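## Task

Get the roll of masking tape completely inside the utility cart's upper tray, and leave the cart in the yellow bay with each of its four wheels within the taped outline and none resting on the tape. The robot must not topple or end up leaning, or the task fails. Anything that stays in place only because the robot holds it does not count. At the end, release everything and back away.

## Robot and tools

ROBOT. A Rainbow Robotics RB-Y1 in a physics simulation. It has a two-wheel drive base with two rear casters (0.66 m long, 0.58 m wide, front edge 0.10 m ahead of the drive axle), a folding torso (ankle, knee, hip), two 7-joint arms with parallel grippers, and a pan/tilt head. Cameras: head_camera (896x504), left_wrist_camera and right_wrist_camera (644x364). A loose object may occasionally get nudged by something outside the robot.

FRAMES. Base frame: origin on the floor between the drive wheels, x ahead, y to the left, z up. The reported chest, left_hand and right_hand poses use this frame. A hand point sits between its finger pads; the fingers point along the hand's -z and close along its x. Reported hand positions can be off, worse when the arm is stretched. base_odometry is the base frame as it was at the start, built only from wheel rotation, so slipping shows up as motion; heading is positive to the left, -3.142 to 3.142.

execute_actions. Arguments: actions (a list holding one action, or empty to just read state and images) and cameras (list of names from head_camera, left_wrist_camera, right_wrist_camera, all; omitted, null or ["all"] gives every camera, [] gives none). An action may contain:
- base: exactly one key. translate_m is a straight drive offset in metres from where the base is now, forward positive, -3 to 3. rotate_rad is an on-the-spot turn offset in radians, left positive, -3.2 to 3.2. No sideways motion. A move needing over 8.667 s at its top speed is rejected.
- joints: a single dictionary keyed by joint name, each value an absolute target (radians, or metres for grippers). Ranges: torso_squat_rad 0 to 1.2 (higher lowers the chest); torso_shift_rad -0.3 to 0.6 (positive pushes hips ahead); torso_pitch_rad -0.2 to 1.4 (positive bends forward); torso_yaw_rad -1.5 to 1.5 (positive left). Shoulder pitch -2.356 to 2.356 (negative raises the arm forward); left_shoulder_roll_rad 0 to 3.141 and right_shoulder_roll_rad -3.141 to 0 (both lift the arm outward); shoulder yaw -2.094 to 2.094; elbow -2.617 to 0.01 (negative bends); forearm roll -3.141 to 3.141; wrist pitch -1.57 to 1.919 (negative tips the hand forward); hand roll -2.705 to 2.705; left_gripper_m and right_gripper_m 0 to 0.1 (gap between pads); head_pan_rad -0.523 to 0.523 (left positive, relative to chest); head_tilt_rad -0.35 to 1.57 (positive looks down). Right-arm yaw and roll signs match the left ones. Tolerance for done is 0.02 rad, or 0.004 m for grippers.
- Torso joints also must satisfy: squat + shift <= 1.52; squat - shift + pitch <= 1.57; shift + 0.5 pitch - 0.4 squat <= 0.7; shift + 0.3 pitch - 0.5 squat <= 0.39. Breaking one leaves the named torso joints short and off_target.
- speeds: per-action speed caps, translate_m 0.05 to 0.4 m/s, rotate_rad 0.1 to 1.509 rad/s (the maxima are defaults).
- min_time_s: 0.1 to 8, the shortest duration for each arm and head motion in that action.
An action never runs past 15 s. Parts you omit may keep driving toward earlier targets. An unknown key or out-of-range number rejects the whole call with no motion. If a result reports a stop, later motion calls in the same reply are skipped.

wait: seconds, 0 to 10; nothing new is commanded and the state and images come back. zoom_image: camera plus region [x0, y0, x1, y1] in pixels of that camera's latest full image, at most 504x504. read_manual: optional section, only "licences". finished_scene: scene, the number of the scene being closed; irreversible, and the result reports success.

RESULTS. base_status and joint_status give each motion's outcome: done; off_target (stopped short, may still push); contact_stop (arm or torso met firm resistance); time_out; stopped_with_arm; limit_stop_at_own_body (self-collision guard, nothing pushing); limit_stop_at_motor_heat. A contact_stop, time_out or stopped_with_arm halts the whole group (torso, left arm, or right arm) and drops its targets. joint command not followed, with a cause line, means the arm-collision check refused that arm's targets; the gripper still acts, and the refused targets may be retried later. on_its_own lists uncommanded parts; held at is the target, not the position. A Motor temperatures line lists each arm's joints in joint_positions order.

GRIPPING. Command an opening at least 0.005 m narrower than the object; off_target on the gripper then is expected.

AVOID. After a stop, first retreat in a separate action, arms before torso. Exception: holding one object with both hands and the torso contact-stops immediately with nothing in the way, resend every arm joint (not grippers) at its current reported value, then repeat the torso command. The base does not stop on collision and may keep shoving furniture; a bent leg can stick out past the front edge and may push the robot backward unseen by odometry. Never let the arms strike or press each other, fingers included. Each arm is rated 3 kg; heavy loads far ahead of the drive wheels can tip the robot. Contact torque at a joint's load limit (shoulders 65.1, elbows 33.4, wrist joints 23.2 N m) freezes the robot 10 s. Motors warn at 65 C and brake at 80 C; holding loads heats them. Avoid drops, slips, slams and hard pushes. The robot holds its last command while you think.

Each tool is called after ">>>" as name(argument=value, ...) on one line, values as JSON.

## Session

>>> execute_actions(actions=[])

>>> execute_actions(actions=[{"joints":{"head_tilt_rad":0.6,"head_pan_rad":0}}], cameras=["head_camera"])

Scene clock: 0.00 s.
Motor temperatures (°C, as the motors report them): left_arm=[29 27 29 31 34 35 32] | right_arm=[31 28 27 32 38 34 33]
base_odometry: x=+0.000 y=+0.000 heading=+0.000 (m, m, rad; odometry frame)
base_status: not commanded
joint_positions: torso_squat_rad=+0.350 torso_shift_rad=+0.000 torso_pitch_rad=+0.000 torso_yaw_rad=+0.001 left_shoulder_pitch_rad=-0.022 left_shoulder_roll_rad=+0.051 left_shoulder_yaw_rad=-0.021 left_elbow_rad=-0.131 left_forearm_roll_rad=-0.024 left_wrist_pitch_rad=+0.030 left_hand_roll_rad=+0.019 left_gripper_m=+0.100 right_shoulder_pitch_rad=-0.009 right_shoulder_roll_rad=-0.035 right_shoulder_yaw_rad=-0.001 right_elbow_rad=-0.164 right_forearm_roll_rad=-0.047 right_wrist_pitch_rad=+0.056 right_hand_roll_rad=-0.006 right_gripper_m=+0.100 head_pan_rad=+0.001 head_tilt_rad=+0.400
joint_status: not commanded
chest: x=-0.2282 y=+0.0006 z=+1.2474 quat_wxyz=(+1.000, +0.000, +0.000, +0.000) (m; base frame)
left_hand: x=-0.1555 y=+0.2573 z=+0.5663 quat_wxyz=(+0.998, +0.025, -0.061, -0.017) (m; base frame)
right_hand: x=-0.1546 y=-0.2455 z=+0.5658 quat_wxyz=(+0.998, -0.015, -0.059, -0.024) (m; base frame)
pictures: head_camera, left_wrist_camera, right_wrist_camera
Images, in order (width x height): head_camera 896x504, left_wrist_camera 644x364, right_wrist_camera 644x364.

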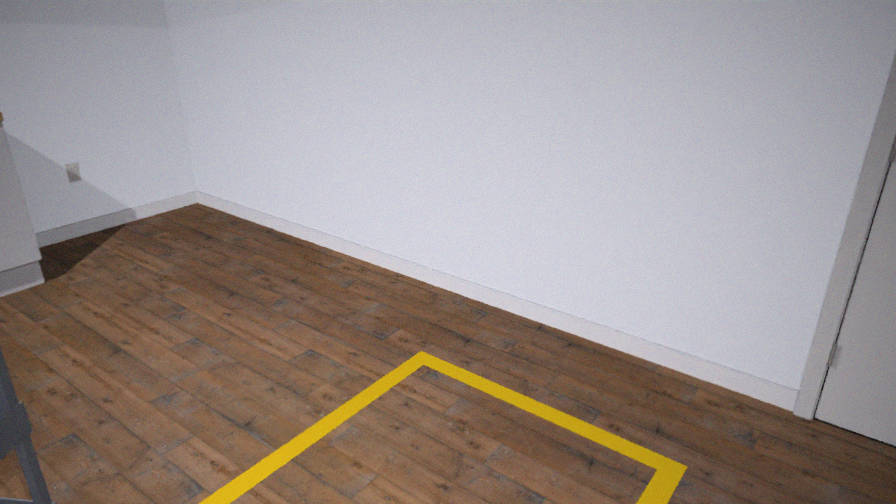

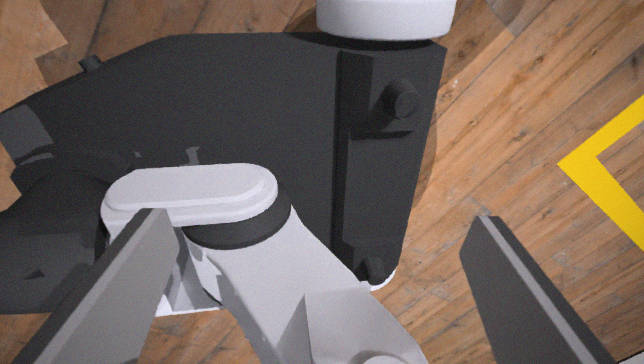

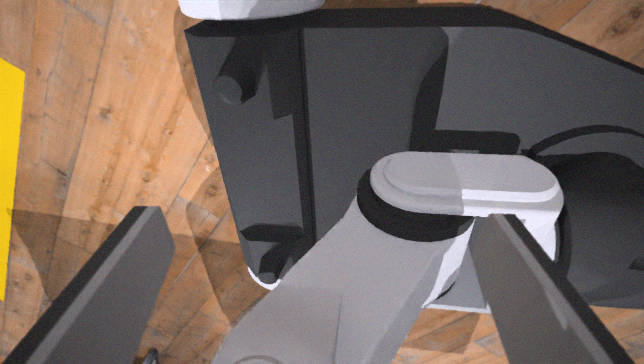

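Scene clock: 0.73 s.
Motor temperatures (°C, as the motors report them): left_arm=[29 27 29 31 34 35 32] | right_arm=[31 28 27 32 38 34 33]
base_odometry: x=+0.000 y=+0.000 heading=+0.000 (m, m, rad; odometry frame)
base_status: not commanded
joint_positions: torso_squat_rad=+0.350 torso_shift_rad=+0.000 torso_pitch_rad=+0.000 torso_yaw_rad=+0.001 left_shoulder_pitch_rad=-0.022 left_shoulder_roll_rad=+0.051 left_shoulder_yaw_rad=-0.021 left_elbow_rad=-0.131 left_forearm_roll_rad=-0.024 left_wrist_pitch_rad=+0.030 left_hand_roll_rad=+0.019 left_gripper_m=+0.100 right_shoulder_pitch_rad=-0.009 right_shoulder_roll_rad=-0.035 right_shoulder_yaw_rad=-0.001 right_elbow_rad=-0.164 right_forearm_roll_rad=-0.047 right_wrist_pitch_rad=+0.056 right_hand_roll_rad=-0.006 right_gripper_m=+0.100 head_pan_rad=+0.000 head_tilt_rad=+0.600
joint_status: all done
chest: x=-0.2282 y=+0.0006 z=+1.2474 quat_wxyz=(+1.000, +0.000, +0.000, +0.000) (m; base frame)
left_hand: x=-0.1555 y=+0.2573 z=+0.5663 quat_wxyz=(+0.998, +0.025, -0.061, -0.017) (m; base frame)
right_hand: x=-0.1546 y=-0.2455 z=+0.5658 quat_wxyz=(+0.998, -0.015, -0.059, -0.024) (m; base frame)
pictures: head_camera
Images, in order (width x height): head_camera 896x504.

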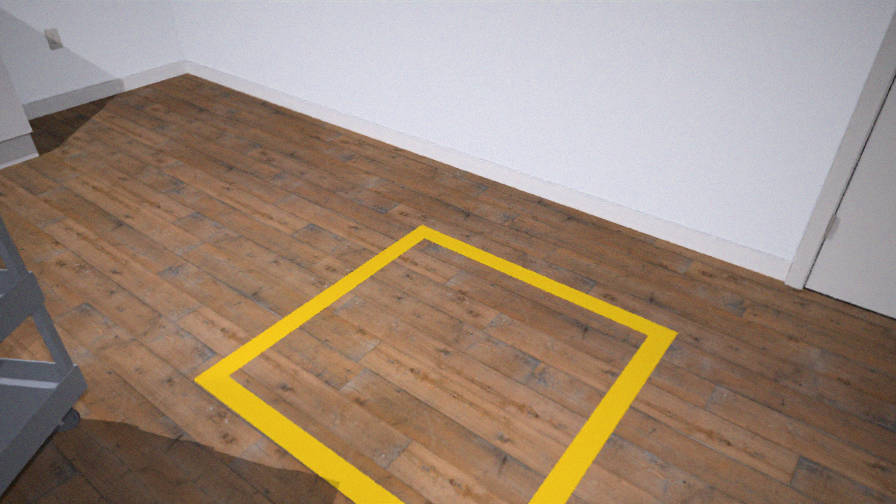

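>>> execute_actions(actions=[{"joints":{"head_tilt_rad":0.7,"head_pan_rad":0.52,"torso_yaw_rad":0.3}}], cameras=["head_camera"])

>>> execute_actions(actions=[{"joints":{"head_tilt_rad":0.4,"torso_yaw_rad":0.6}}], cameras=["head_camera"])

Scene clock: 9.40 s.
Motor temperatures (°C, as the motors report them): left_arm=[29 27 29 31 34 35 32] | right_arm=[31 28 27 32 38 34 33]
base_odometry: x=+0.000 y=+0.000 heading=+0.000 (m, m, rad; odometry frame)
base_status: not commanded
joint_positions: torso_squat_rad=+0.350 torso_shift_rad=+0.000 torso_pitch_rad=+0.000 torso_yaw_rad=+0.300 left_shoulder_pitch_rad=-0.022 left_shoulder_roll_rad=+0.051 left_shoulder_yaw_rad=-0.021 left_elbow_rad=-0.131 left_forearm_roll_rad=-0.024 left_wrist_pitch_rad=+0.030 left_hand_roll_rad=+0.019 left_gripper_m=+0.100 right_shoulder_pitch_rad=-0.009 right_shoulder_roll_rad=-0.035 right_shoulder_yaw_rad=-0.001 right_elbow_rad=-0.164 right_forearm_roll_rad=-0.047 right_wrist_pitch_rad=+0.056 right_hand_roll_rad=-0.006 right_gripper_m=+0.100 head_pan_rad=+0.520 head_tilt_rad=+0.700
joint_status: all done
chest: x=-0.2282 y=+0.0006 z=+1.2474 quat_wxyz=(+0.989, +0.000, +0.000, +0.149) (m; base frame)
left_hand: x=-0.2345 y=+0.2673 z=+0.5663 quat_wxyz=(+0.989, +0.034, -0.056, +0.131) (m; base frame)
right_hand: x=-0.0854 y=-0.2129 z=+0.5657 quat_wxyz=(+0.990, -0.006, -0.060, +0.125) (m; base frame)
pictures: head_camera
Images, in order (width x height): head_camera 896x504.

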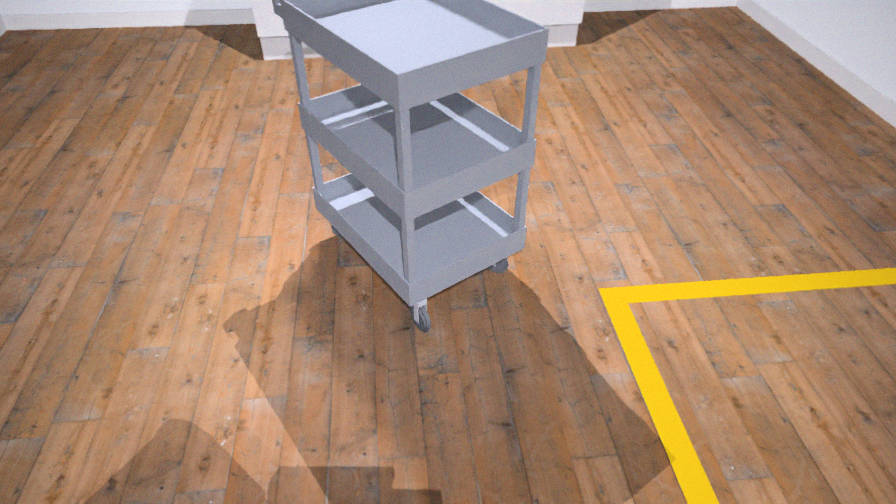

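Scene clock: 10.73 s.
Motor temperatures (°C, as the motors report them): left_arm=[29 27 29 31 34 35 32] | right_arm=[31 28 27 32 38 34 33]
base_odometry: x=+0.000 y=+0.000 heading=+0.000 (m, m, rad; odometry frame)
base_status: not commanded
joint_positions: torso_squat_rad=+0.350 torso_shift_rad=+0.000 torso_pitch_rad=+0.000 torso_yaw_rad=+0.600 left_shoulder_pitch_rad=-0.022 left_shoulder_roll_rad=+0.051 left_shoulder_yaw_rad=-0.021 left_elbow_rad=-0.131 left_forearm_roll_rad=-0.024 left_wrist_pitch_rad=+0.030 left_hand_roll_rad=+0.019 left_gripper_m=+0.100 right_shoulder_pitch_rad=-0.009 right_shoulder_roll_rad=-0.035 right_shoulder_yaw_rad=-0.001 right_elbow_rad=-0.164 right_forearm_roll_rad=-0.047 right_wrist_pitch_rad=+0.056 right_hand_roll_rad=-0.006 right_gripper_m=+0.100 head_pan_rad=+0.520 head_tilt_rad=+0.400
joint_status: all done
chest: x=-0.2282 y=+0.0006 z=+1.2474 quat_wxyz=(+0.955, +0.000, +0.000, +0.296) (m; base frame)
left_hand: x=-0.3132 y=+0.2535 z=+0.5663 quat_wxyz=(+0.958, +0.042, -0.050, +0.278) (m; base frame)
right_hand: x=-0.0288 y=-0.1611 z=+0.5657 quat_wxyz=(+0.961, +0.003, -0.060, +0.271) (m; base frame)
pictures: head_camera
Images, in order (width x height): head_camera 896x504.

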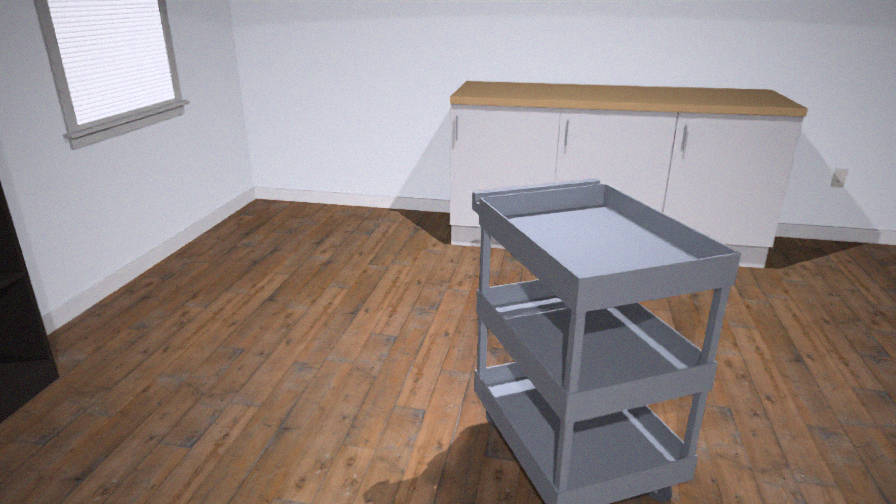

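>>> execute_actions(actions=[{"joints":{"head_tilt_rad":0.45,"torso_yaw_rad":0},"base":{"rotate_rad":1.7}}], cameras=["head_camera"])

Scene clock: 18.07 s.
Motor temperatures (°C, as the motors report them): left_arm=[29 27 29 31 34 35 32] | right_arm=[31 28 27 32 38 34 33]
base_odometry: x=+0.000 y=+0.000 heading=+1.699 (m, m, rad; odometry frame)
base_status: done
joint_positions: torso_squat_rad=+0.350 torso_shift_rad=+0.000 torso_pitch_rad=+0.000 torso_yaw_rad=+0.000 left_shoulder_pitch_rad=-0.022 left_shoulder_roll_rad=+0.051 left_shoulder_yaw_rad=-0.021 left_elbow_rad=-0.131 left_forearm_roll_rad=-0.024 left_wrist_pitch_rad=+0.030 left_hand_roll_rad=+0.019 left_gripper_m=+0.100 right_shoulder_pitch_rad=-0.009 right_shoulder_roll_rad=-0.035 right_shoulder_yaw_rad=-0.001 right_elbow_rad=-0.163 right_forearm_roll_rad=-0.047 right_wrist_pitch_rad=+0.056 right_hand_roll_rad=-0.006 right_gripper_m=+0.100 head_pan_rad=+0.520 head_tilt_rad=+0.450
joint_status: all done
chest: x=-0.2282 y=+0.0006 z=+1.2474 quat_wxyz=(+1.000, +0.000, +0.000, +0.000) (m; base frame)
left_hand: x=-0.1552 y=+0.2572 z=+0.5663 quat_wxyz=(+0.998, +0.025, -0.061, -0.018) (m; base frame)
right_hand: x=-0.1549 y=-0.2456 z=+0.5657 quat_wxyz=(+0.998, -0.015, -0.059, -0.025) (m; base frame)
pictures: head_camera
Images, in order (width x height): head_camera 896x504.

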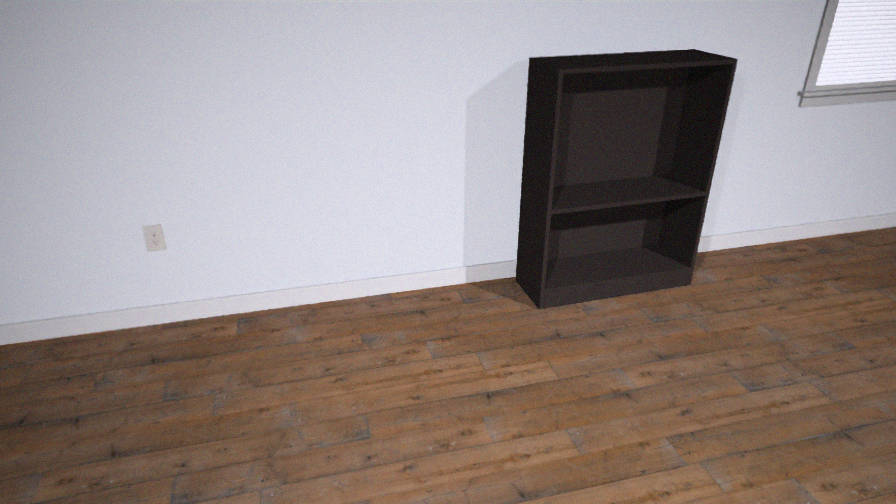

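>>> execute_actions(actions=[{"base":{"rotate_rad":1.2}}], cameras=["head_camera"])

>>> execute_actions(actions=[{"base":{"rotate_rad":1.2}}], cameras=["head_camera"])

Scene clock: 25.30 s.
Motor temperatures (°C, as the motors report them): left_arm=[29 27 29 31 34 35 32] | right_arm=[31 28 27 32 38 34 33]
base_odometry: x=+0.000 y=+0.000 heading=+2.899 (m, m, rad; odometry frame)
base_status: done
joint_positions: torso_squat_rad=+0.350 torso_shift_rad=+0.000 torso_pitch_rad=+0.000 torso_yaw_rad=+0.000 left_shoulder_pitch_rad=-0.022 left_shoulder_roll_rad=+0.051 left_shoulder_yaw_rad=-0.021 left_elbow_rad=-0.131 left_forearm_roll_rad=-0.024 left_wrist_pitch_rad=+0.030 left_hand_roll_rad=+0.019 left_gripper_m=+0.100 right_shoulder_pitch_rad=-0.009 right_shoulder_roll_rad=-0.035 right_shoulder_yaw_rad=-0.001 right_elbow_rad=-0.163 right_forearm_roll_rad=-0.047 right_wrist_pitch_rad=+0.056 right_hand_roll_rad=-0.006 right_gripper_m=+0.100 head_pan_rad=+0.520 head_tilt_rad=+0.450
joint_status: not commanded
chest: x=-0.2282 y=+0.0006 z=+1.2474 quat_wxyz=(+1.000, +0.000, +0.000, +0.000) (m; base frame)
left_hand: x=-0.1552 y=+0.2572 z=+0.5663 quat_wxyz=(+0.998, +0.025, -0.061, -0.018) (m; base frame)
right_hand: x=-0.1549 y=-0.2456 z=+0.5657 quat_wxyz=(+0.998, -0.015, -0.059, -0.025) (m; base frame)
pictures: head_camera
Images, in order (width x height): head_camera 896x504.

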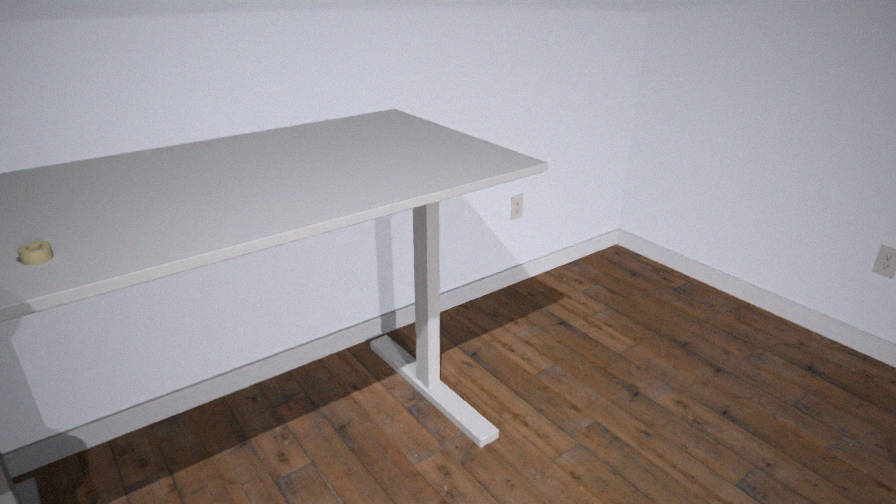

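Scene clock: 28.87 s.
Motor temperatures (°C, as the motors report them): left_arm=[29 27 29 31 34 35 32] | right_arm=[31 28 27 32 38 34 33]
base_odometry: x=+0.000 y=+0.000 heading=-2.185 (m, m, rad; odometry frame)
base_status: done
joint_positions: torso_squat_rad=+0.350 torso_shift_rad=+0.000 torso_pitch_rad=+0.000 torso_yaw_rad=+0.000 left_shoulder_pitch_rad=-0.022 left_shoulder_roll_rad=+0.051 left_shoulder_yaw_rad=-0.021 left_elbow_rad=-0.131 left_forearm_roll_rad=-0.024 left_wrist_pitch_rad=+0.030 left_hand_roll_rad=+0.019 left_gripper_m=+0.100 right_shoulder_pitch_rad=-0.009 right_shoulder_roll_rad=-0.035 right_shoulder_yaw_rad=-0.001 right_elbow_rad=-0.163 right_forearm_roll_rad=-0.047 right_wrist_pitch_rad=+0.056 right_hand_roll_rad=-0.006 right_gripper_m=+0.100 head_pan_rad=+0.520 head_tilt_rad=+0.450
joint_status: not commanded
chest: x=-0.2282 y=+0.0006 z=+1.2474 quat_wxyz=(+1.000, +0.000, +0.000, +0.000) (m; base frame)
left_hand: x=-0.1552 y=+0.2572 z=+0.5663 quat_wxyz=(+0.998, +0.025, -0.061, -0.018) (m; base frame)
right_hand: x=-0.1549 y=-0.2456 z=+0.5657 quat_wxyz=(+0.998, -0.015, -0.059, -0.025) (m; base frame)
pictures: head_camera
Images, in order (width x height): head_camera 896x504.

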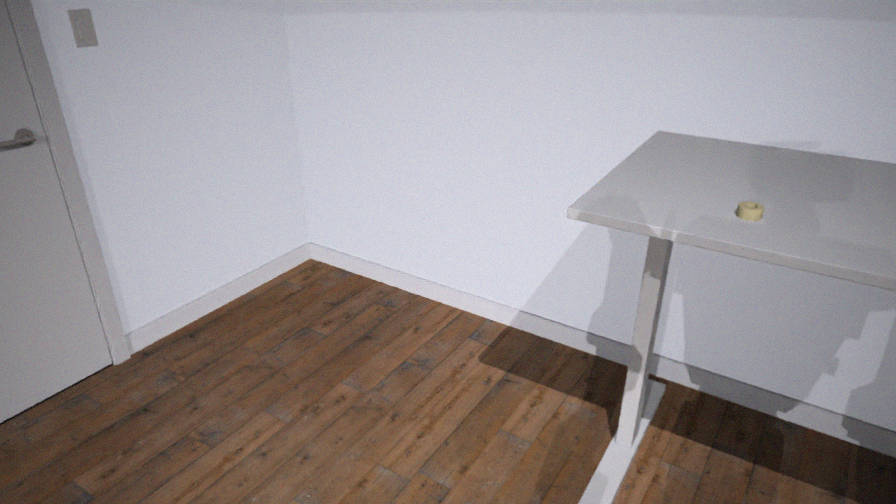

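>>> execute_actions(actions=[{"base":{"translate_m":0.45},"joints":{"head_pan_rad":0,"head_tilt_rad":0.6,"torso_squat_rad":0,"left_shoulder_pitch_rad":-0.7,"left_shoulder_roll_rad":0.0,"left_elbow_rad":-1.5,"left_wrist_pitch_rad":1.7,"left_hand_roll_rad":-1.57}}])

Scene clock: 52.40 s.
Motor temperatures (°C, as the motors report them): left_arm=[29 27 29 31 34 35 32] | right_arm=[31 28 27 32 38 34 33]
base_odometry: x=-0.259 y=-0.368 heading=-2.184 (m, m, rad; odometry frame)
base_status: done
joint_positions: torso_squat_rad=+0.000 torso_shift_rad=+0.000 torso_pitch_rad=+0.000 torso_yaw_rad=+0.000 left_shoulder_pitch_rad=-0.700 left_shoulder_roll_rad=+0.000 left_shoulder_yaw_rad=-0.022 left_elbow_rad=-1.500 left_forearm_roll_rad=-0.024 left_wrist_pitch_rad=+1.700 left_hand_roll_rad=-1.570 left_gripper_m=+0.100 right_shoulder_pitch_rad=-0.009 right_shoulder_roll_rad=-0.035 right_shoulder_yaw_rad=-0.001 right_elbow_rad=-0.164 right_forearm_roll_rad=-0.047 right_wrist_pitch_rad=+0.056 right_hand_roll_rad=-0.006 right_gripper_m=+0.100 head_pan_rad=+0.000 head_tilt_rad=+0.600
joint_status: all done
chest: x=-0.2282 y=+0.0007 z=+1.2899 quat_wxyz=(+1.000, +0.000, +0.000, +0.000) (m; base frame)
left_hand: x=+0.2879 y=+0.1267 z=+1.0779 quat_wxyz=(+0.597, +0.181, -0.143, -0.769) (m; base frame)
right_hand: x=-0.1547 y=-0.2456 z=+0.6083 quat_wxyz=(+0.998, -0.015, -0.059, -0.025) (m; base frame)
pictures: head_camera, left_wrist_camera, right_wrist_camera
Images, in order (width x height): head_camera 896x504, left_wrist_camera 644x364, right_wrist_camera 644x364.

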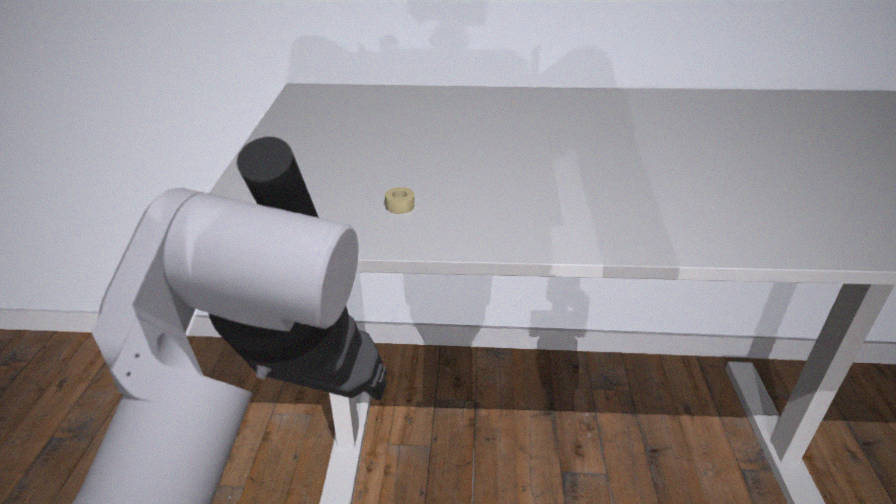

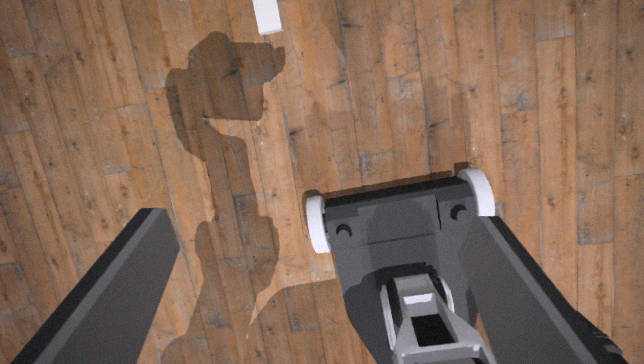

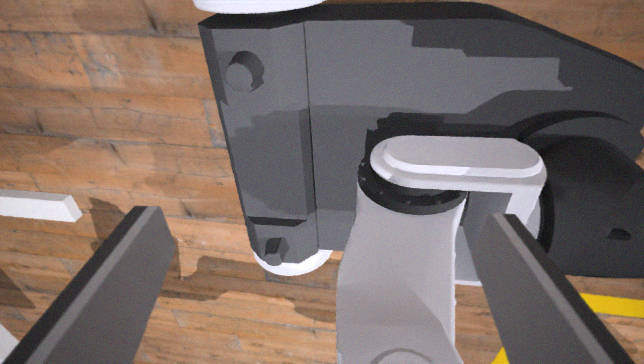

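>>> execute_actions(actions=[{"base":{"translate_m":0.44},"joints":{"head_tilt_rad":0.8,"torso_yaw_rad":-0.07,"torso_shift_rad":0.12}}])

Scene clock: 61.37 s.
Motor temperatures (°C, as the motors report them): left_arm=[30 27 29 31 34 35 32] | right_arm=[31 28 27 32 38 34 33]
base_odometry: x=-0.512 y=-0.728 heading=-2.183 (m, m, rad; odometry frame)
base_status: done
joint_positions: torso_squat_rad=+0.000 torso_shift_rad=+0.120 torso_pitch_rad=+0.000 torso_yaw_rad=-0.070 left_shoulder_pitch_rad=-0.700 left_shoulder_roll_rad=+0.000 left_shoulder_yaw_rad=-0.022 left_elbow_rad=-1.500 left_forearm_roll_rad=-0.024 left_wrist_pitch_rad=+1.700 left_hand_roll_rad=-1.570 left_gripper_m=+0.100 right_shoulder_pitch_rad=-0.009 right_shoulder_roll_rad=-0.035 right_shoulder_yaw_rad=-0.001 right_elbow_rad=-0.164 right_forearm_roll_rad=-0.047 right_wrist_pitch_rad=+0.056 right_hand_roll_rad=-0.006 right_gripper_m=+0.100 head_pan_rad=+0.000 head_tilt_rad=+0.800
joint_status: all done
chest: x=-0.1442 y=+0.0007 z=+1.2849 quat_wxyz=(+0.999, +0.000, +0.000, -0.035) (m; base frame)
left_hand: x=+0.3795 y=+0.0903 z=+1.0728 quat_wxyz=(+0.569, +0.176, -0.149, -0.789) (m; base frame)
right_hand: x=-0.0881 y=-0.2501 z=+0.6033 quat_wxyz=(+0.996, -0.017, -0.058, -0.060) (m; base frame)
pictures: head_camera, left_wrist_camera, right_wrist_camera
Images, in order (width x height): head_camera 896x504, left_wrist_camera 644x364, right_wrist_camera 644x364.

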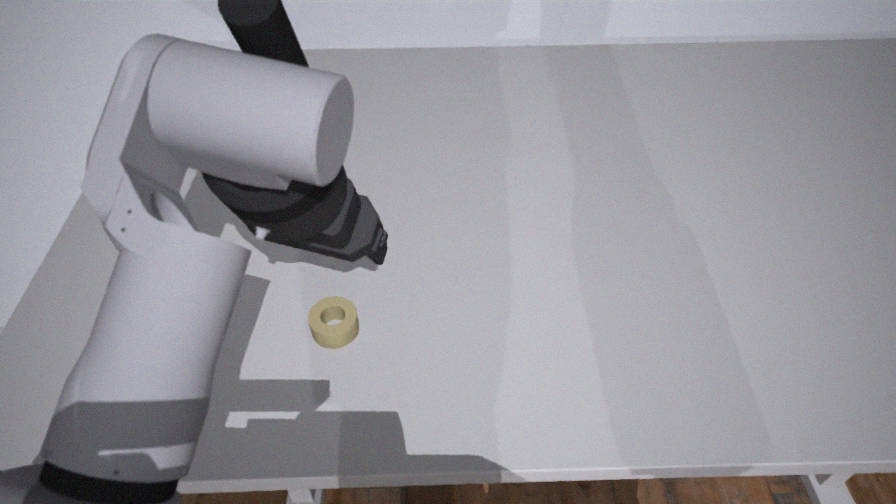

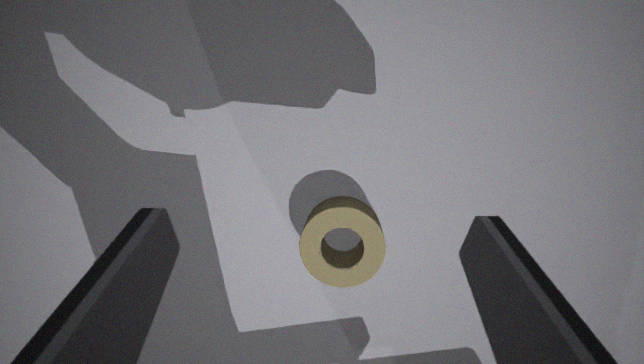

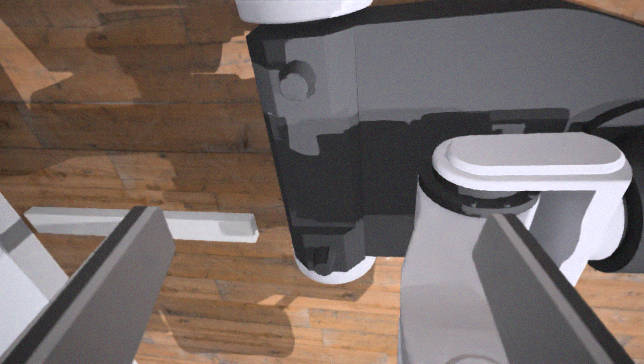

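>>> execute_actions(actions=[{"joints":{"torso_squat_rad":0.46}}], cameras=["head_camera","left_wrist_camera"])

Scene clock: 70.67 s.
Motor temperatures (°C, as the motors report them): left_arm=[30 27 29 32 34 35 32] | right_arm=[31 28 27 32 38 34 33]
base_odometry: x=-0.512 y=-0.728 heading=-2.183 (m, m, rad; odometry frame)
base_status: not commanded
joint_positions: torso_squat_rad=+0.460 torso_shift_rad=+0.120 torso_pitch_rad=+0.000 torso_yaw_rad=-0.070 left_shoulder_pitch_rad=-0.700 left_shoulder_roll_rad=+0.000 left_shoulder_yaw_rad=-0.022 left_elbow_rad=-1.500 left_forearm_roll_rad=-0.024 left_wrist_pitch_rad=+1.700 left_hand_roll_rad=-1.570 left_gripper_m=+0.100 right_shoulder_pitch_rad=-0.009 right_shoulder_roll_rad=-0.035 right_shoulder_yaw_rad=-0.001 right_elbow_rad=-0.164 right_forearm_roll_rad=-0.047 right_wrist_pitch_rad=+0.056 right_hand_roll_rad=-0.006 right_gripper_m=+0.100 head_pan_rad=+0.000 head_tilt_rad=+0.800
joint_status: all done
chest: x=-0.1530 y=+0.0006 z=+1.2126 quat_wxyz=(+0.999, +0.000, +0.000, -0.035) (m; base frame)
left_hand: x=+0.3707 y=+0.0903 z=+1.0007 quat_wxyz=(+0.569, +0.176, -0.149, -0.789) (m; base frame)
right_hand: x=-0.0968 y=-0.2502 z=+0.5310 quat_wxyz=(+0.996, -0.017, -0.058, -0.060) (m; base frame)
pictures: head_camera, left_wrist_camera
Images, in order (width x height): head_camera 896x504, left_wrist_camera 644x364.

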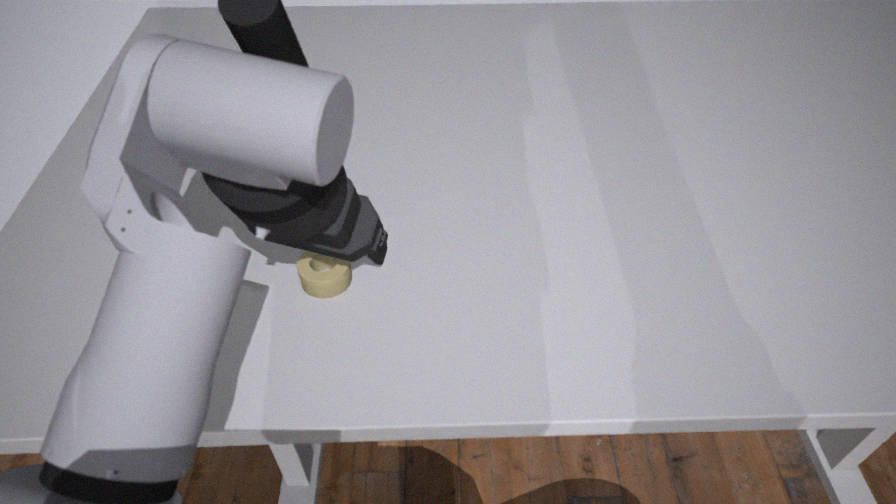

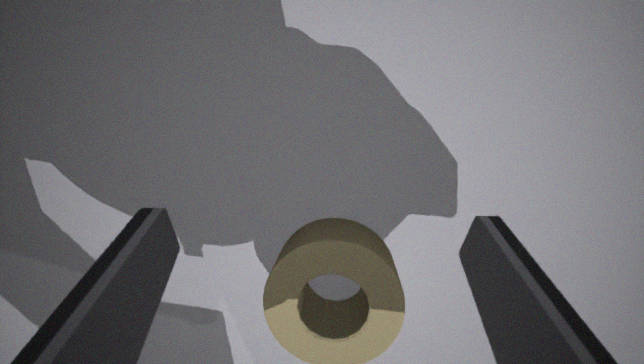

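>>> execute_actions(actions=[{"base":{"translate_m":-0.03},"joints":{"torso_squat_rad":0.515,"torso_yaw_rad":-0.078}}], cameras=["head_camera","left_wrist_camera"])

Scene clock: 79.70 s.
Motor temperatures (°C, as the motors report them): left_arm=[31 27 29 32 34 35 32] | right_arm=[31 28 27 32 38 34 33]
base_odometry: x=-0.495 y=-0.704 heading=-2.183 (m, m, rad; odometry frame)
base_status: done
joint_positions: torso_squat_rad=+0.515 torso_shift_rad=+0.119 torso_pitch_rad=-0.001 torso_yaw_rad=-0.078 left_shoulder_pitch_rad=-0.703 left_shoulder_roll_rad=+0.000 left_shoulder_yaw_rad=-0.021 left_elbow_rad=-1.502 left_forearm_roll_rad=-0.024 left_wrist_pitch_rad=+1.699 left_hand_roll_rad=-1.570 left_gripper_m=+0.100 right_shoulder_pitch_rad=-0.009 right_shoulder_roll_rad=-0.035 right_shoulder_yaw_rad=-0.001 right_elbow_rad=-0.164 right_forearm_roll_rad=-0.047 right_wrist_pitch_rad=+0.056 right_hand_roll_rad=-0.006 right_gripper_m=+0.100 head_pan_rad=+0.000 head_tilt_rad=+0.800
joint_status: all done
chest: x=-0.1557 y=+0.0006 z=+1.1947 quat_wxyz=(+0.999, +0.000, -0.001, -0.039) (m; base frame)
left_hand: x=+0.3697 y=+0.0856 z=+0.9852 quat_wxyz=(+0.566, +0.177, -0.152, -0.791) (m; base frame)
right_hand: x=-0.1009 y=-0.2506 z=+0.5132 quat_wxyz=(+0.996, -0.017, -0.059, -0.064) (m; base frame)
pictures: head_camera, left_wrist_camera
Images, in order (width x height): head_camera 896x504, left_wrist_camera 644x364.

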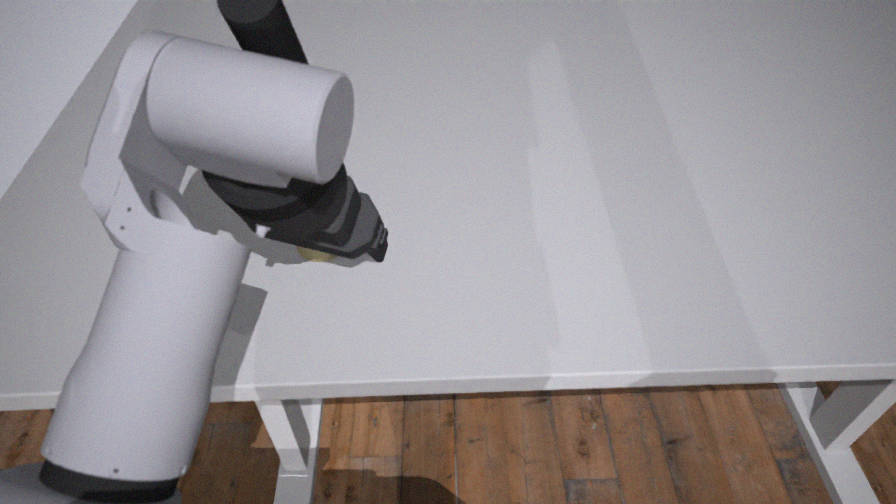

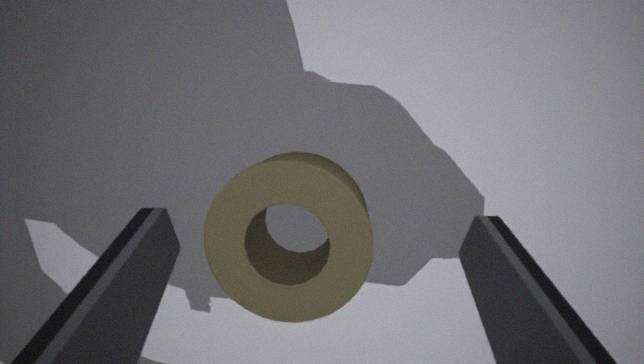

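>>> execute_actions(actions=[{"joints":{"torso_squat_rad":0.503,"torso_yaw_rad":-0.065,"left_gripper_m":0.075}}], cameras=[])

>>> execute_actions(actions=[{"joints":{"left_gripper_m":0.04}}], cameras=["left_wrist_camera"])

>>> execute_actions(actions=[{"joints":{"torso_squat_rad":0.3}}], cameras=["left_wrist_camera"])

Scene clock: 88.37 s.
Motor temperatures (°C, as the motors report them): left_arm=[30 27 29 32 34 35 32] | right_arm=[31 28 27 32 38 34 33]
base_odometry: x=-0.495 y=-0.704 heading=-2.183 (m, m, rad; odometry frame)
base_status: not commanded
joint_positions: torso_squat_rad=+0.503 torso_shift_rad=+0.120 torso_pitch_rad=+0.000 torso_yaw_rad=-0.065 left_shoulder_pitch_rad=-0.701 left_shoulder_roll_rad=+0.000 left_shoulder_yaw_rad=-0.021 left_elbow_rad=-1.500 left_forearm_roll_rad=-0.024 left_wrist_pitch_rad=+1.700 left_hand_roll_rad=-1.570 left_gripper_m=+0.075 right_shoulder_pitch_rad=-0.009 right_shoulder_roll_rad=-0.035 right_shoulder_yaw_rad=-0.001 right_elbow_rad=-0.164 right_forearm_roll_rad=-0.047 right_wrist_pitch_rad=+0.056 right_hand_roll_rad=-0.006 right_gripper_m=+0.100 head_pan_rad=+0.000 head_tilt_rad=+0.800
joint_status: all done
chest: x=-0.1546 y=+0.0006 z=+1.1988 quat_wxyz=(+0.999, +0.000, +0.000, -0.032) (m; base frame)
left_hand: x=+0.3687 y=+0.0928 z=+0.9870 quat_wxyz=(+0.571, +0.176, -0.149, -0.788) (m; base frame)
right_hand: x=-0.0973 y=-0.2499 z=+0.5172 quat_wxyz=(+0.997, -0.017, -0.058, -0.057) (m; base frame)
pictures: none
No camera images: the call's "cameras" was empty. Leave "cameras" out to get every camera's image.

Scene clock: 89.20 s.
Motor temperatures (°C, as the motors report them): left_arm=[31 27 29 32 34 35 32] | right_arm=[31 28 27 32 38 34 33]
base_odometry: x=-0.495 y=-0.704 heading=-2.183 (m, m, rad; odometry frame)
base_status: not commanded
joint_positions: torso_squat_rad=+0.503 torso_shift_rad=+0.120 torso_pitch_rad=+0.000 torso_yaw_rad=-0.065 left_shoulder_pitch_rad=-0.701 left_shoulder_roll_rad=+0.000 left_shoulder_yaw_rad=-0.021 left_elbow_rad=-1.500 left_forearm_roll_rad=-0.024 left_wrist_pitch_rad=+1.700 left_hand_roll_rad=-1.570 left_gripper_m=+0.049 right_shoulder_pitch_rad=-0.009 right_shoulder_roll_rad=-0.035 right_shoulder_yaw_rad=-0.001 right_elbow_rad=-0.164 right_forearm_roll_rad=-0.047 right_wrist_pitch_rad=+0.056 right_hand_roll_rad=-0.006 right_gripper_m=+0.100 head_pan_rad=+0.000 head_tilt_rad=+0.800
joint_status: left_gripper_m off_target (ended at +0.049, target +0.040)
chest: x=-0.1546 y=+0.0006 z=+1.1988 quat_wxyz=(+0.999, +0.000, +0.000, -0.032) (m; base frame)
left_hand: x=+0.3687 y=+0.0928 z=+0.9870 quat_wxyz=(+0.571, +0.176, -0.149, -0.788) (m; base frame)
right_hand: x=-0.0973 y=-0.2499 z=+0.5172 quat_wxyz=(+0.997, -0.017, -0.058, -0.057) (m; base frame)
pictures: left_wrist_camera
Images, in order (width x height): left_wrist_camera 644x364.

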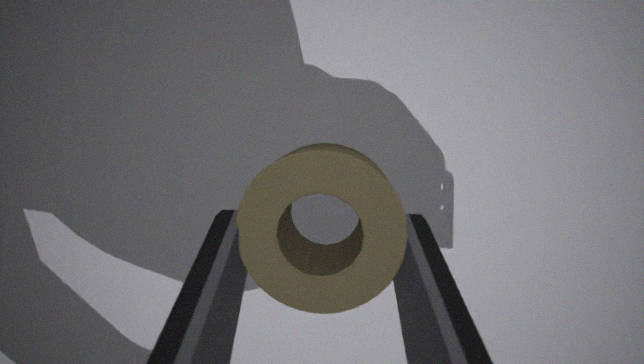

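Scene clock: 90.67 s.
Motor temperatures (°C, as the motors report them): left_arm=[31 27 29 32 34 35 32] | right_arm=[31 28 27 32 38 34 33]
base_odometry: x=-0.495 y=-0.704 heading=-2.183 (m, m, rad; odometry frame)
base_status: not commanded
joint_positions: torso_squat_rad=+0.300 torso_shift_rad=+0.120 torso_pitch_rad=+0.000 torso_yaw_rad=-0.065 left_shoulder_pitch_rad=-0.700 left_shoulder_roll_rad=+0.000 left_shoulder_yaw_rad=-0.021 left_elbow_rad=-1.500 left_forearm_roll_rad=-0.024 left_wrist_pitch_rad=+1.700 left_hand_roll_rad=-1.570 left_gripper_m=+0.049 right_shoulder_pitch_rad=-0.009 right_shoulder_roll_rad=-0.035 right_shoulder_yaw_rad=-0.001 right_elbow_rad=-0.164 right_forearm_roll_rad=-0.047 right_wrist_pitch_rad=+0.056 right_hand_roll_rad=-0.006 right_gripper_m=+0.100 head_pan_rad=+0.000 head_tilt_rad=+0.800
joint_status: all done
chest: x=-0.1479 y=+0.0007 z=+1.2539 quat_wxyz=(+0.999, +0.000, +0.000, -0.033) (m; base frame)
left_hand: x=+0.3753 y=+0.0928 z=+1.0419 quat_wxyz=(+0.571, +0.176, -0.149, -0.788) (m; base frame)
right_hand: x=-0.0907 y=-0.2498 z=+0.5722 quat_wxyz=(+0.997, -0.017, -0.058, -0.057) (m; base frame)
pictures: left_wrist_camera
Images, in order (width x height): left_wrist_camera 644x364.

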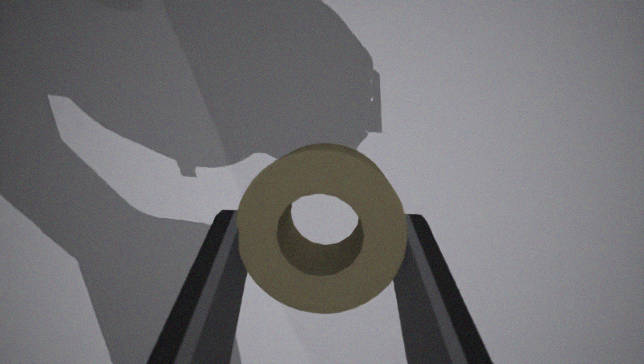

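>>> execute_actions(actions=[{"base":{"translate_m":-0.6},"joints":{"torso_shift_rad":0,"torso_yaw_rad":0,"head_tilt_rad":0.7}}], cameras=[])

>>> execute_actions(actions=[{"base":{"rotate_rad":-2.65}}], cameras=["head_camera"])

>>> execute_actions(actions=[{"base":{"translate_m":2.55}}], cameras=[])

>>> execute_actions(actions=[{"base":{"rotate_rad":-1.45},"joints":{"head_pan_rad":-0.52}}], cameras=["head_camera"])

Scene clock: 112.60 s.
Motor temperatures (°C, as the motors report them): left_arm=[31 27 29 32 34 35 32] | right_arm=[31 28 27 32 38 34 33]
base_odometry: x=-0.150 y=-0.212 heading=-2.181 (m, m, rad; odometry frame)
base_status: done
joint_positions: torso_squat_rad=+0.300 torso_shift_rad=+0.000 torso_pitch_rad=+0.000 torso_yaw_rad=+0.000 left_shoulder_pitch_rad=-0.700 left_shoulder_roll_rad=+0.000 left_shoulder_yaw_rad=-0.021 left_elbow_rad=-1.500 left_forearm_roll_rad=-0.024 left_wrist_pitch_rad=+1.700 left_hand_roll_rad=-1.570 left_gripper_m=+0.049 right_shoulder_pitch_rad=-0.009 right_shoulder_roll_rad=-0.035 right_shoulder_yaw_rad=-0.001 right_elbow_rad=-0.164 right_forearm_roll_rad=-0.047 right_wrist_pitch_rad=+0.056 right_hand_roll_rad=-0.006 right_gripper_m=+0.100 head_pan_rad=+0.000 head_tilt_rad=+0.700
joint_status: all done
chest: x=-0.2280 y=+0.0007 z=+1.2587 quat_wxyz=(+1.000, +0.000, +0.000, +0.000) (m; base frame)
left_hand: x=+0.2881 y=+0.1266 z=+1.0466 quat_wxyz=(+0.597, +0.181, -0.143, -0.769) (m; base frame)
right_hand: x=-0.1546 y=-0.2456 z=+0.5770 quat_wxyz=(+0.998, -0.015, -0.059, -0.025) (m; base frame)
pictures: none
No camera images: the call's "cameras" was empty. Leave "cameras" out to get every camera's image.

Scene clock: 117.57 s.
Motor temperatures (°C, as the motors report them): left_arm=[31 27 29 32 34 35 32] | right_arm=[31 28 27 32 38 34 33]
base_odometry: x=-0.150 y=-0.212 heading=+1.453 (m, m, rad; odometry frame)
base_status: done
joint_positions: torso_squat_rad=+0.300 torso_shift_rad=+0.000 torso_pitch_rad=+0.000 torso_yaw_rad=+0.000 left_shoulder_pitch_rad=-0.700 left_shoulder_roll_rad=+0.000 left_shoulder_yaw_rad=-0.021 left_elbow_rad=-1.500 left_forearm_roll_rad=-0.024 left_wrist_pitch_rad=+1.700 left_hand_roll_rad=-1.570 left_gripper_m=+0.049 right_shoulder_pitch_rad=-0.009 right_shoulder_roll_rad=-0.035 right_shoulder_yaw_rad=-0.001 right_elbow_rad=-0.164 right_forearm_roll_rad=-0.047 right_wrist_pitch_rad=+0.056 right_hand_roll_rad=-0.006 right_gripper_m=+0.100 head_pan_rad=+0.000 head_tilt_rad=+0.700
joint_status: not commanded
chest: x=-0.2281 y=+0.0007 z=+1.2587 quat_wxyz=(+1.000, +0.000, +0.000, +0.000) (m; base frame)
left_hand: x=+0.2880 y=+0.1267 z=+1.0467 quat_wxyz=(+0.597, +0.181, -0.143, -0.769) (m; base frame)
right_hand: x=-0.1546 y=-0.2456 z=+0.5771 quat_wxyz=(+0.998, -0.015, -0.059, -0.025) (m; base frame)
pictures: head_camera
Images, in order (width x height): head_camera 896x504.

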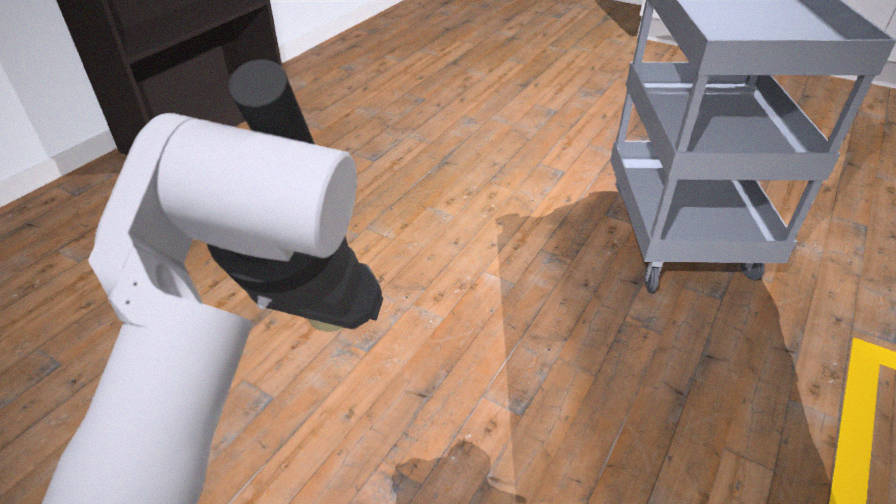

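Scene clock: 125.40 s.
Motor temperatures (°C, as the motors report them): left_arm=[32 27 29 32 34 35 32] | right_arm=[31 28 27 32 38 34 33]
base_odometry: x=+0.152 y=+2.320 heading=+1.452 (m, m, rad; odometry frame)
base_status: done
joint_positions: torso_squat_rad=+0.300 torso_shift_rad=+0.000 torso_pitch_rad=+0.000 torso_yaw_rad=+0.000 left_shoulder_pitch_rad=-0.700 left_shoulder_roll_rad=+0.000 left_shoulder_yaw_rad=-0.021 left_elbow_rad=-1.500 left_forearm_roll_rad=-0.024 left_wrist_pitch_rad=+1.700 left_hand_roll_rad=-1.570 left_gripper_m=+0.049 right_shoulder_pitch_rad=-0.009 right_shoulder_roll_rad=-0.035 right_shoulder_yaw_rad=-0.001 right_elbow_rad=-0.164 right_forearm_roll_rad=-0.047 right_wrist_pitch_rad=+0.056 right_hand_roll_rad=-0.006 right_gripper_m=+0.100 head_pan_rad=+0.000 head_tilt_rad=+0.700
joint_status: not commanded
chest: x=-0.2279 y=+0.0007 z=+1.2587 quat_wxyz=(+1.000, +0.000, +0.000, +0.000) (m; base frame)
left_hand: x=+0.2881 y=+0.1267 z=+1.0466 quat_wxyz=(+0.597, +0.181, -0.143, -0.769) (m; base frame)
right_hand: x=-0.1545 y=-0.2456 z=+0.5771 quat_wxyz=(+0.998, -0.015, -0.059, -0.025) (m; base frame)
pictures: none
No camera images: the call's "cameras" was empty. Leave "cameras" out to get every camera's image.

Scene clock: 129.17 s.
Motor temperatures (°C, as the motors report them): left_arm=[32 27 29 32 34 35 32] | right_arm=[31 28 27 32 38 34 33]
base_odometry: x=+0.152 y=+2.320 heading=+0.002 (m, m, rad; odometry frame)
base_status: done
joint_positions: torso_squat_rad=+0.300 torso_shift_rad=+0.000 torso_pitch_rad=+0.000 torso_yaw_rad=+0.000 left_shoulder_pitch_rad=-0.700 left_shoulder_roll_rad=+0.000 left_shoulder_yaw_rad=-0.021 left_elbow_rad=-1.500 left_forearm_roll_rad=-0.024 left_wrist_pitch_rad=+1.700 left_hand_roll_rad=-1.570 left_gripper_m=+0.049 right_shoulder_pitch_rad=-0.009 right_shoulder_roll_rad=-0.035 right_shoulder_yaw_rad=-0.001 right_elbow_rad=-0.164 right_forearm_roll_rad=-0.047 right_wrist_pitch_rad=+0.056 right_hand_roll_rad=-0.006 right_gripper_m=+0.100 head_pan_rad=-0.520 head_tilt_rad=+0.700
joint_status: all done
chest: x=-0.2280 y=+0.0007 z=+1.2587 quat_wxyz=(+1.000, +0.000, +0.000, +0.000) (m; base frame)
left_hand: x=+0.2881 y=+0.1267 z=+1.0466 quat_wxyz=(+0.597, +0.181, -0.143, -0.769) (m; base frame)
right_hand: x=-0.1545 y=-0.2456 z=+0.5771 quat_wxyz=(+0.998, -0.015, -0.059, -0.025) (m; base frame)
pictures: head_camera
Images, in order (width x height): head_camera 896x504.

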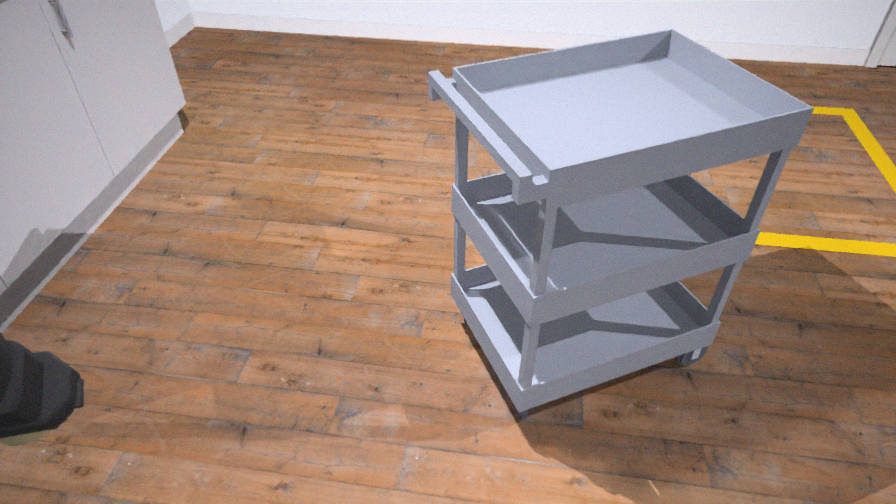

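>>> execute_actions(actions=[{"base":{"rotate_rad":-0.15}}], cameras=[])

>>> execute_actions(actions=[{"base":{"translate_m":0.96}}], cameras=[])

>>> execute_actions(actions=[{"base":{"rotate_rad":-1.56},"joints":{"head_pan_rad":0,"head_tilt_rad":0.8}}], cameras=["head_camera"])

Scene clock: 142.00 s.
Motor temperatures (°C, as the motors report them): left_arm=[32 27 29 32 34 35 32] | right_arm=[31 28 27 32 38 34 33]
base_odometry: x=+0.152 y=+2.320 heading=-0.147 (m, m, rad; odometry frame)
base_status: done
joint_positions: torso_squat_rad=+0.300 torso_shift_rad=+0.000 torso_pitch_rad=+0.000 torso_yaw_rad=+0.000 left_shoulder_pitch_rad=-0.700 left_shoulder_roll_rad=+0.000 left_shoulder_yaw_rad=-0.021 left_elbow_rad=-1.500 left_forearm_roll_rad=-0.024 left_wrist_pitch_rad=+1.700 left_hand_roll_rad=-1.570 left_gripper_m=+0.049 right_shoulder_pitch_rad=-0.009 right_shoulder_roll_rad=-0.035 right_shoulder_yaw_rad=-0.001 right_elbow_rad=-0.164 right_forearm_roll_rad=-0.047 right_wrist_pitch_rad=+0.056 right_hand_roll_rad=-0.006 right_gripper_m=+0.100 head_pan_rad=-0.520 head_tilt_rad=+0.700
joint_status: not commanded
chest: x=-0.2280 y=+0.0007 z=+1.2587 quat_wxyz=(+1.000, +0.000, +0.000, +0.000) (m; base frame)
left_hand: x=+0.2881 y=+0.1267 z=+1.0466 quat_wxyz=(+0.597, +0.181, -0.143, -0.769) (m; base frame)
right_hand: x=-0.1545 y=-0.2456 z=+0.5771 quat_wxyz=(+0.998, -0.015, -0.059, -0.025) (m; base frame)
pictures: none
No camera images: the call's "cameras" was empty. Leave "cameras" out to get every camera's image.

Scene clock: 145.93 s.
Motor temperatures (°C, as the motors report them): left_arm=[32 27 29 32 34 35 32] | right_arm=[31 28 27 32 38 34 33]
base_odometry: x=+1.101 y=+2.178 heading=-0.148 (m, m, rad; odometry frame)
base_status: done
joint_positions: torso_squat_rad=+0.300 torso_shift_rad=+0.000 torso_pitch_rad=+0.000 torso_yaw_rad=+0.000 left_shoulder_pitch_rad=-0.700 left_shoulder_roll_rad=+0.000 left_shoulder_yaw_rad=-0.021 left_elbow_rad=-1.500 left_forearm_roll_rad=-0.024 left_wrist_pitch_rad=+1.700 left_hand_roll_rad=-1.570 left_gripper_m=+0.049 right_shoulder_pitch_rad=-0.009 right_shoulder_roll_rad=-0.035 right_shoulder_yaw_rad=-0.001 right_elbow_rad=-0.164 right_forearm_roll_rad=-0.047 right_wrist_pitch_rad=+0.056 right_hand_roll_rad=-0.006 right_gripper_m=+0.100 head_pan_rad=-0.520 head_tilt_rad=+0.700
joint_status: not commanded
chest: x=-0.2280 y=+0.0007 z=+1.2587 quat_wxyz=(+1.000, +0.000, +0.000, +0.000) (m; base frame)
left_hand: x=+0.2881 y=+0.1267 z=+1.0466 quat_wxyz=(+0.597, +0.181, -0.143, -0.769) (m; base frame)
right_hand: x=-0.1545 y=-0.2456 z=+0.5771 quat_wxyz=(+0.998, -0.015, -0.059, -0.025) (m; base frame)
pictures: none
No camera images: the call's "cameras" was empty. Leave "cameras" out to get every camera's image.

Scene clock: 149.93 s.
Motor temperatures (°C, as the motors report them): left_arm=[32 27 29 33 34 35 32] | right_arm=[31 28 27 32 38 34 33]
base_odometry: x=+1.101 y=+2.178 heading=-1.707 (m, m, rad; odometry frame)
base_status: done
joint_positions: torso_squat_rad=+0.300 torso_shift_rad=+0.000 torso_pitch_rad=+0.000 torso_yaw_rad=+0.000 left_shoulder_pitch_rad=-0.700 left_shoulder_roll_rad=+0.000 left_shoulder_yaw_rad=-0.021 left_elbow_rad=-1.500 left_forearm_roll_rad=-0.024 left_wrist_pitch_rad=+1.700 left_hand_roll_rad=-1.570 left_gripper_m=+0.049 right_shoulder_pitch_rad=-0.009 right_shoulder_roll_rad=-0.035 right_shoulder_yaw_rad=-0.001 right_elbow_rad=-0.164 right_forearm_roll_rad=-0.047 right_wrist_pitch_rad=+0.056 right_hand_roll_rad=-0.006 right_gripper_m=+0.100 head_pan_rad=+0.000 head_tilt_rad=+0.800
joint_status: all done
chest: x=-0.2280 y=+0.0007 z=+1.2587 quat_wxyz=(+1.000, +0.000, +0.000, +0.000) (m; base frame)
left_hand: x=+0.2880 y=+0.1267 z=+1.0466 quat_wxyz=(+0.597, +0.181, -0.143, -0.769) (m; base frame)
right_hand: x=-0.1545 y=-0.2456 z=+0.5771 quat_wxyz=(+0.998, -0.015, -0.059, -0.025) (m; base frame)
pictures: head_camera
Images, in order (width x height): head_camera 896x504.

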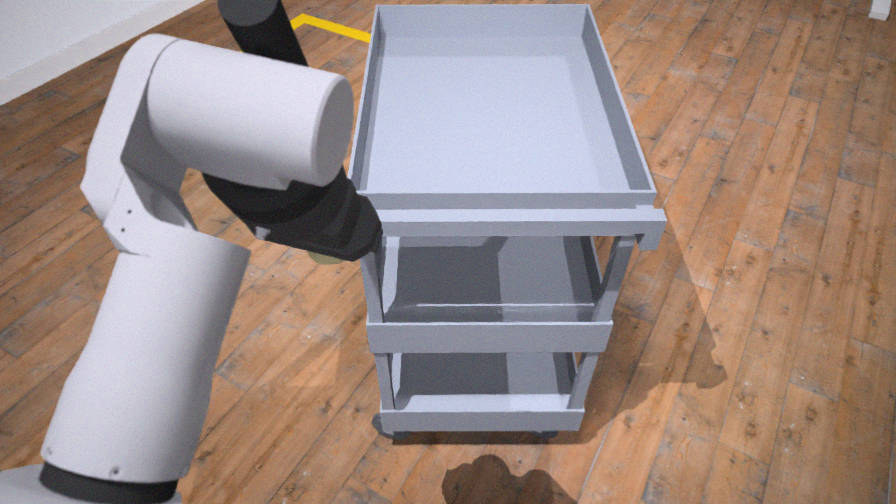

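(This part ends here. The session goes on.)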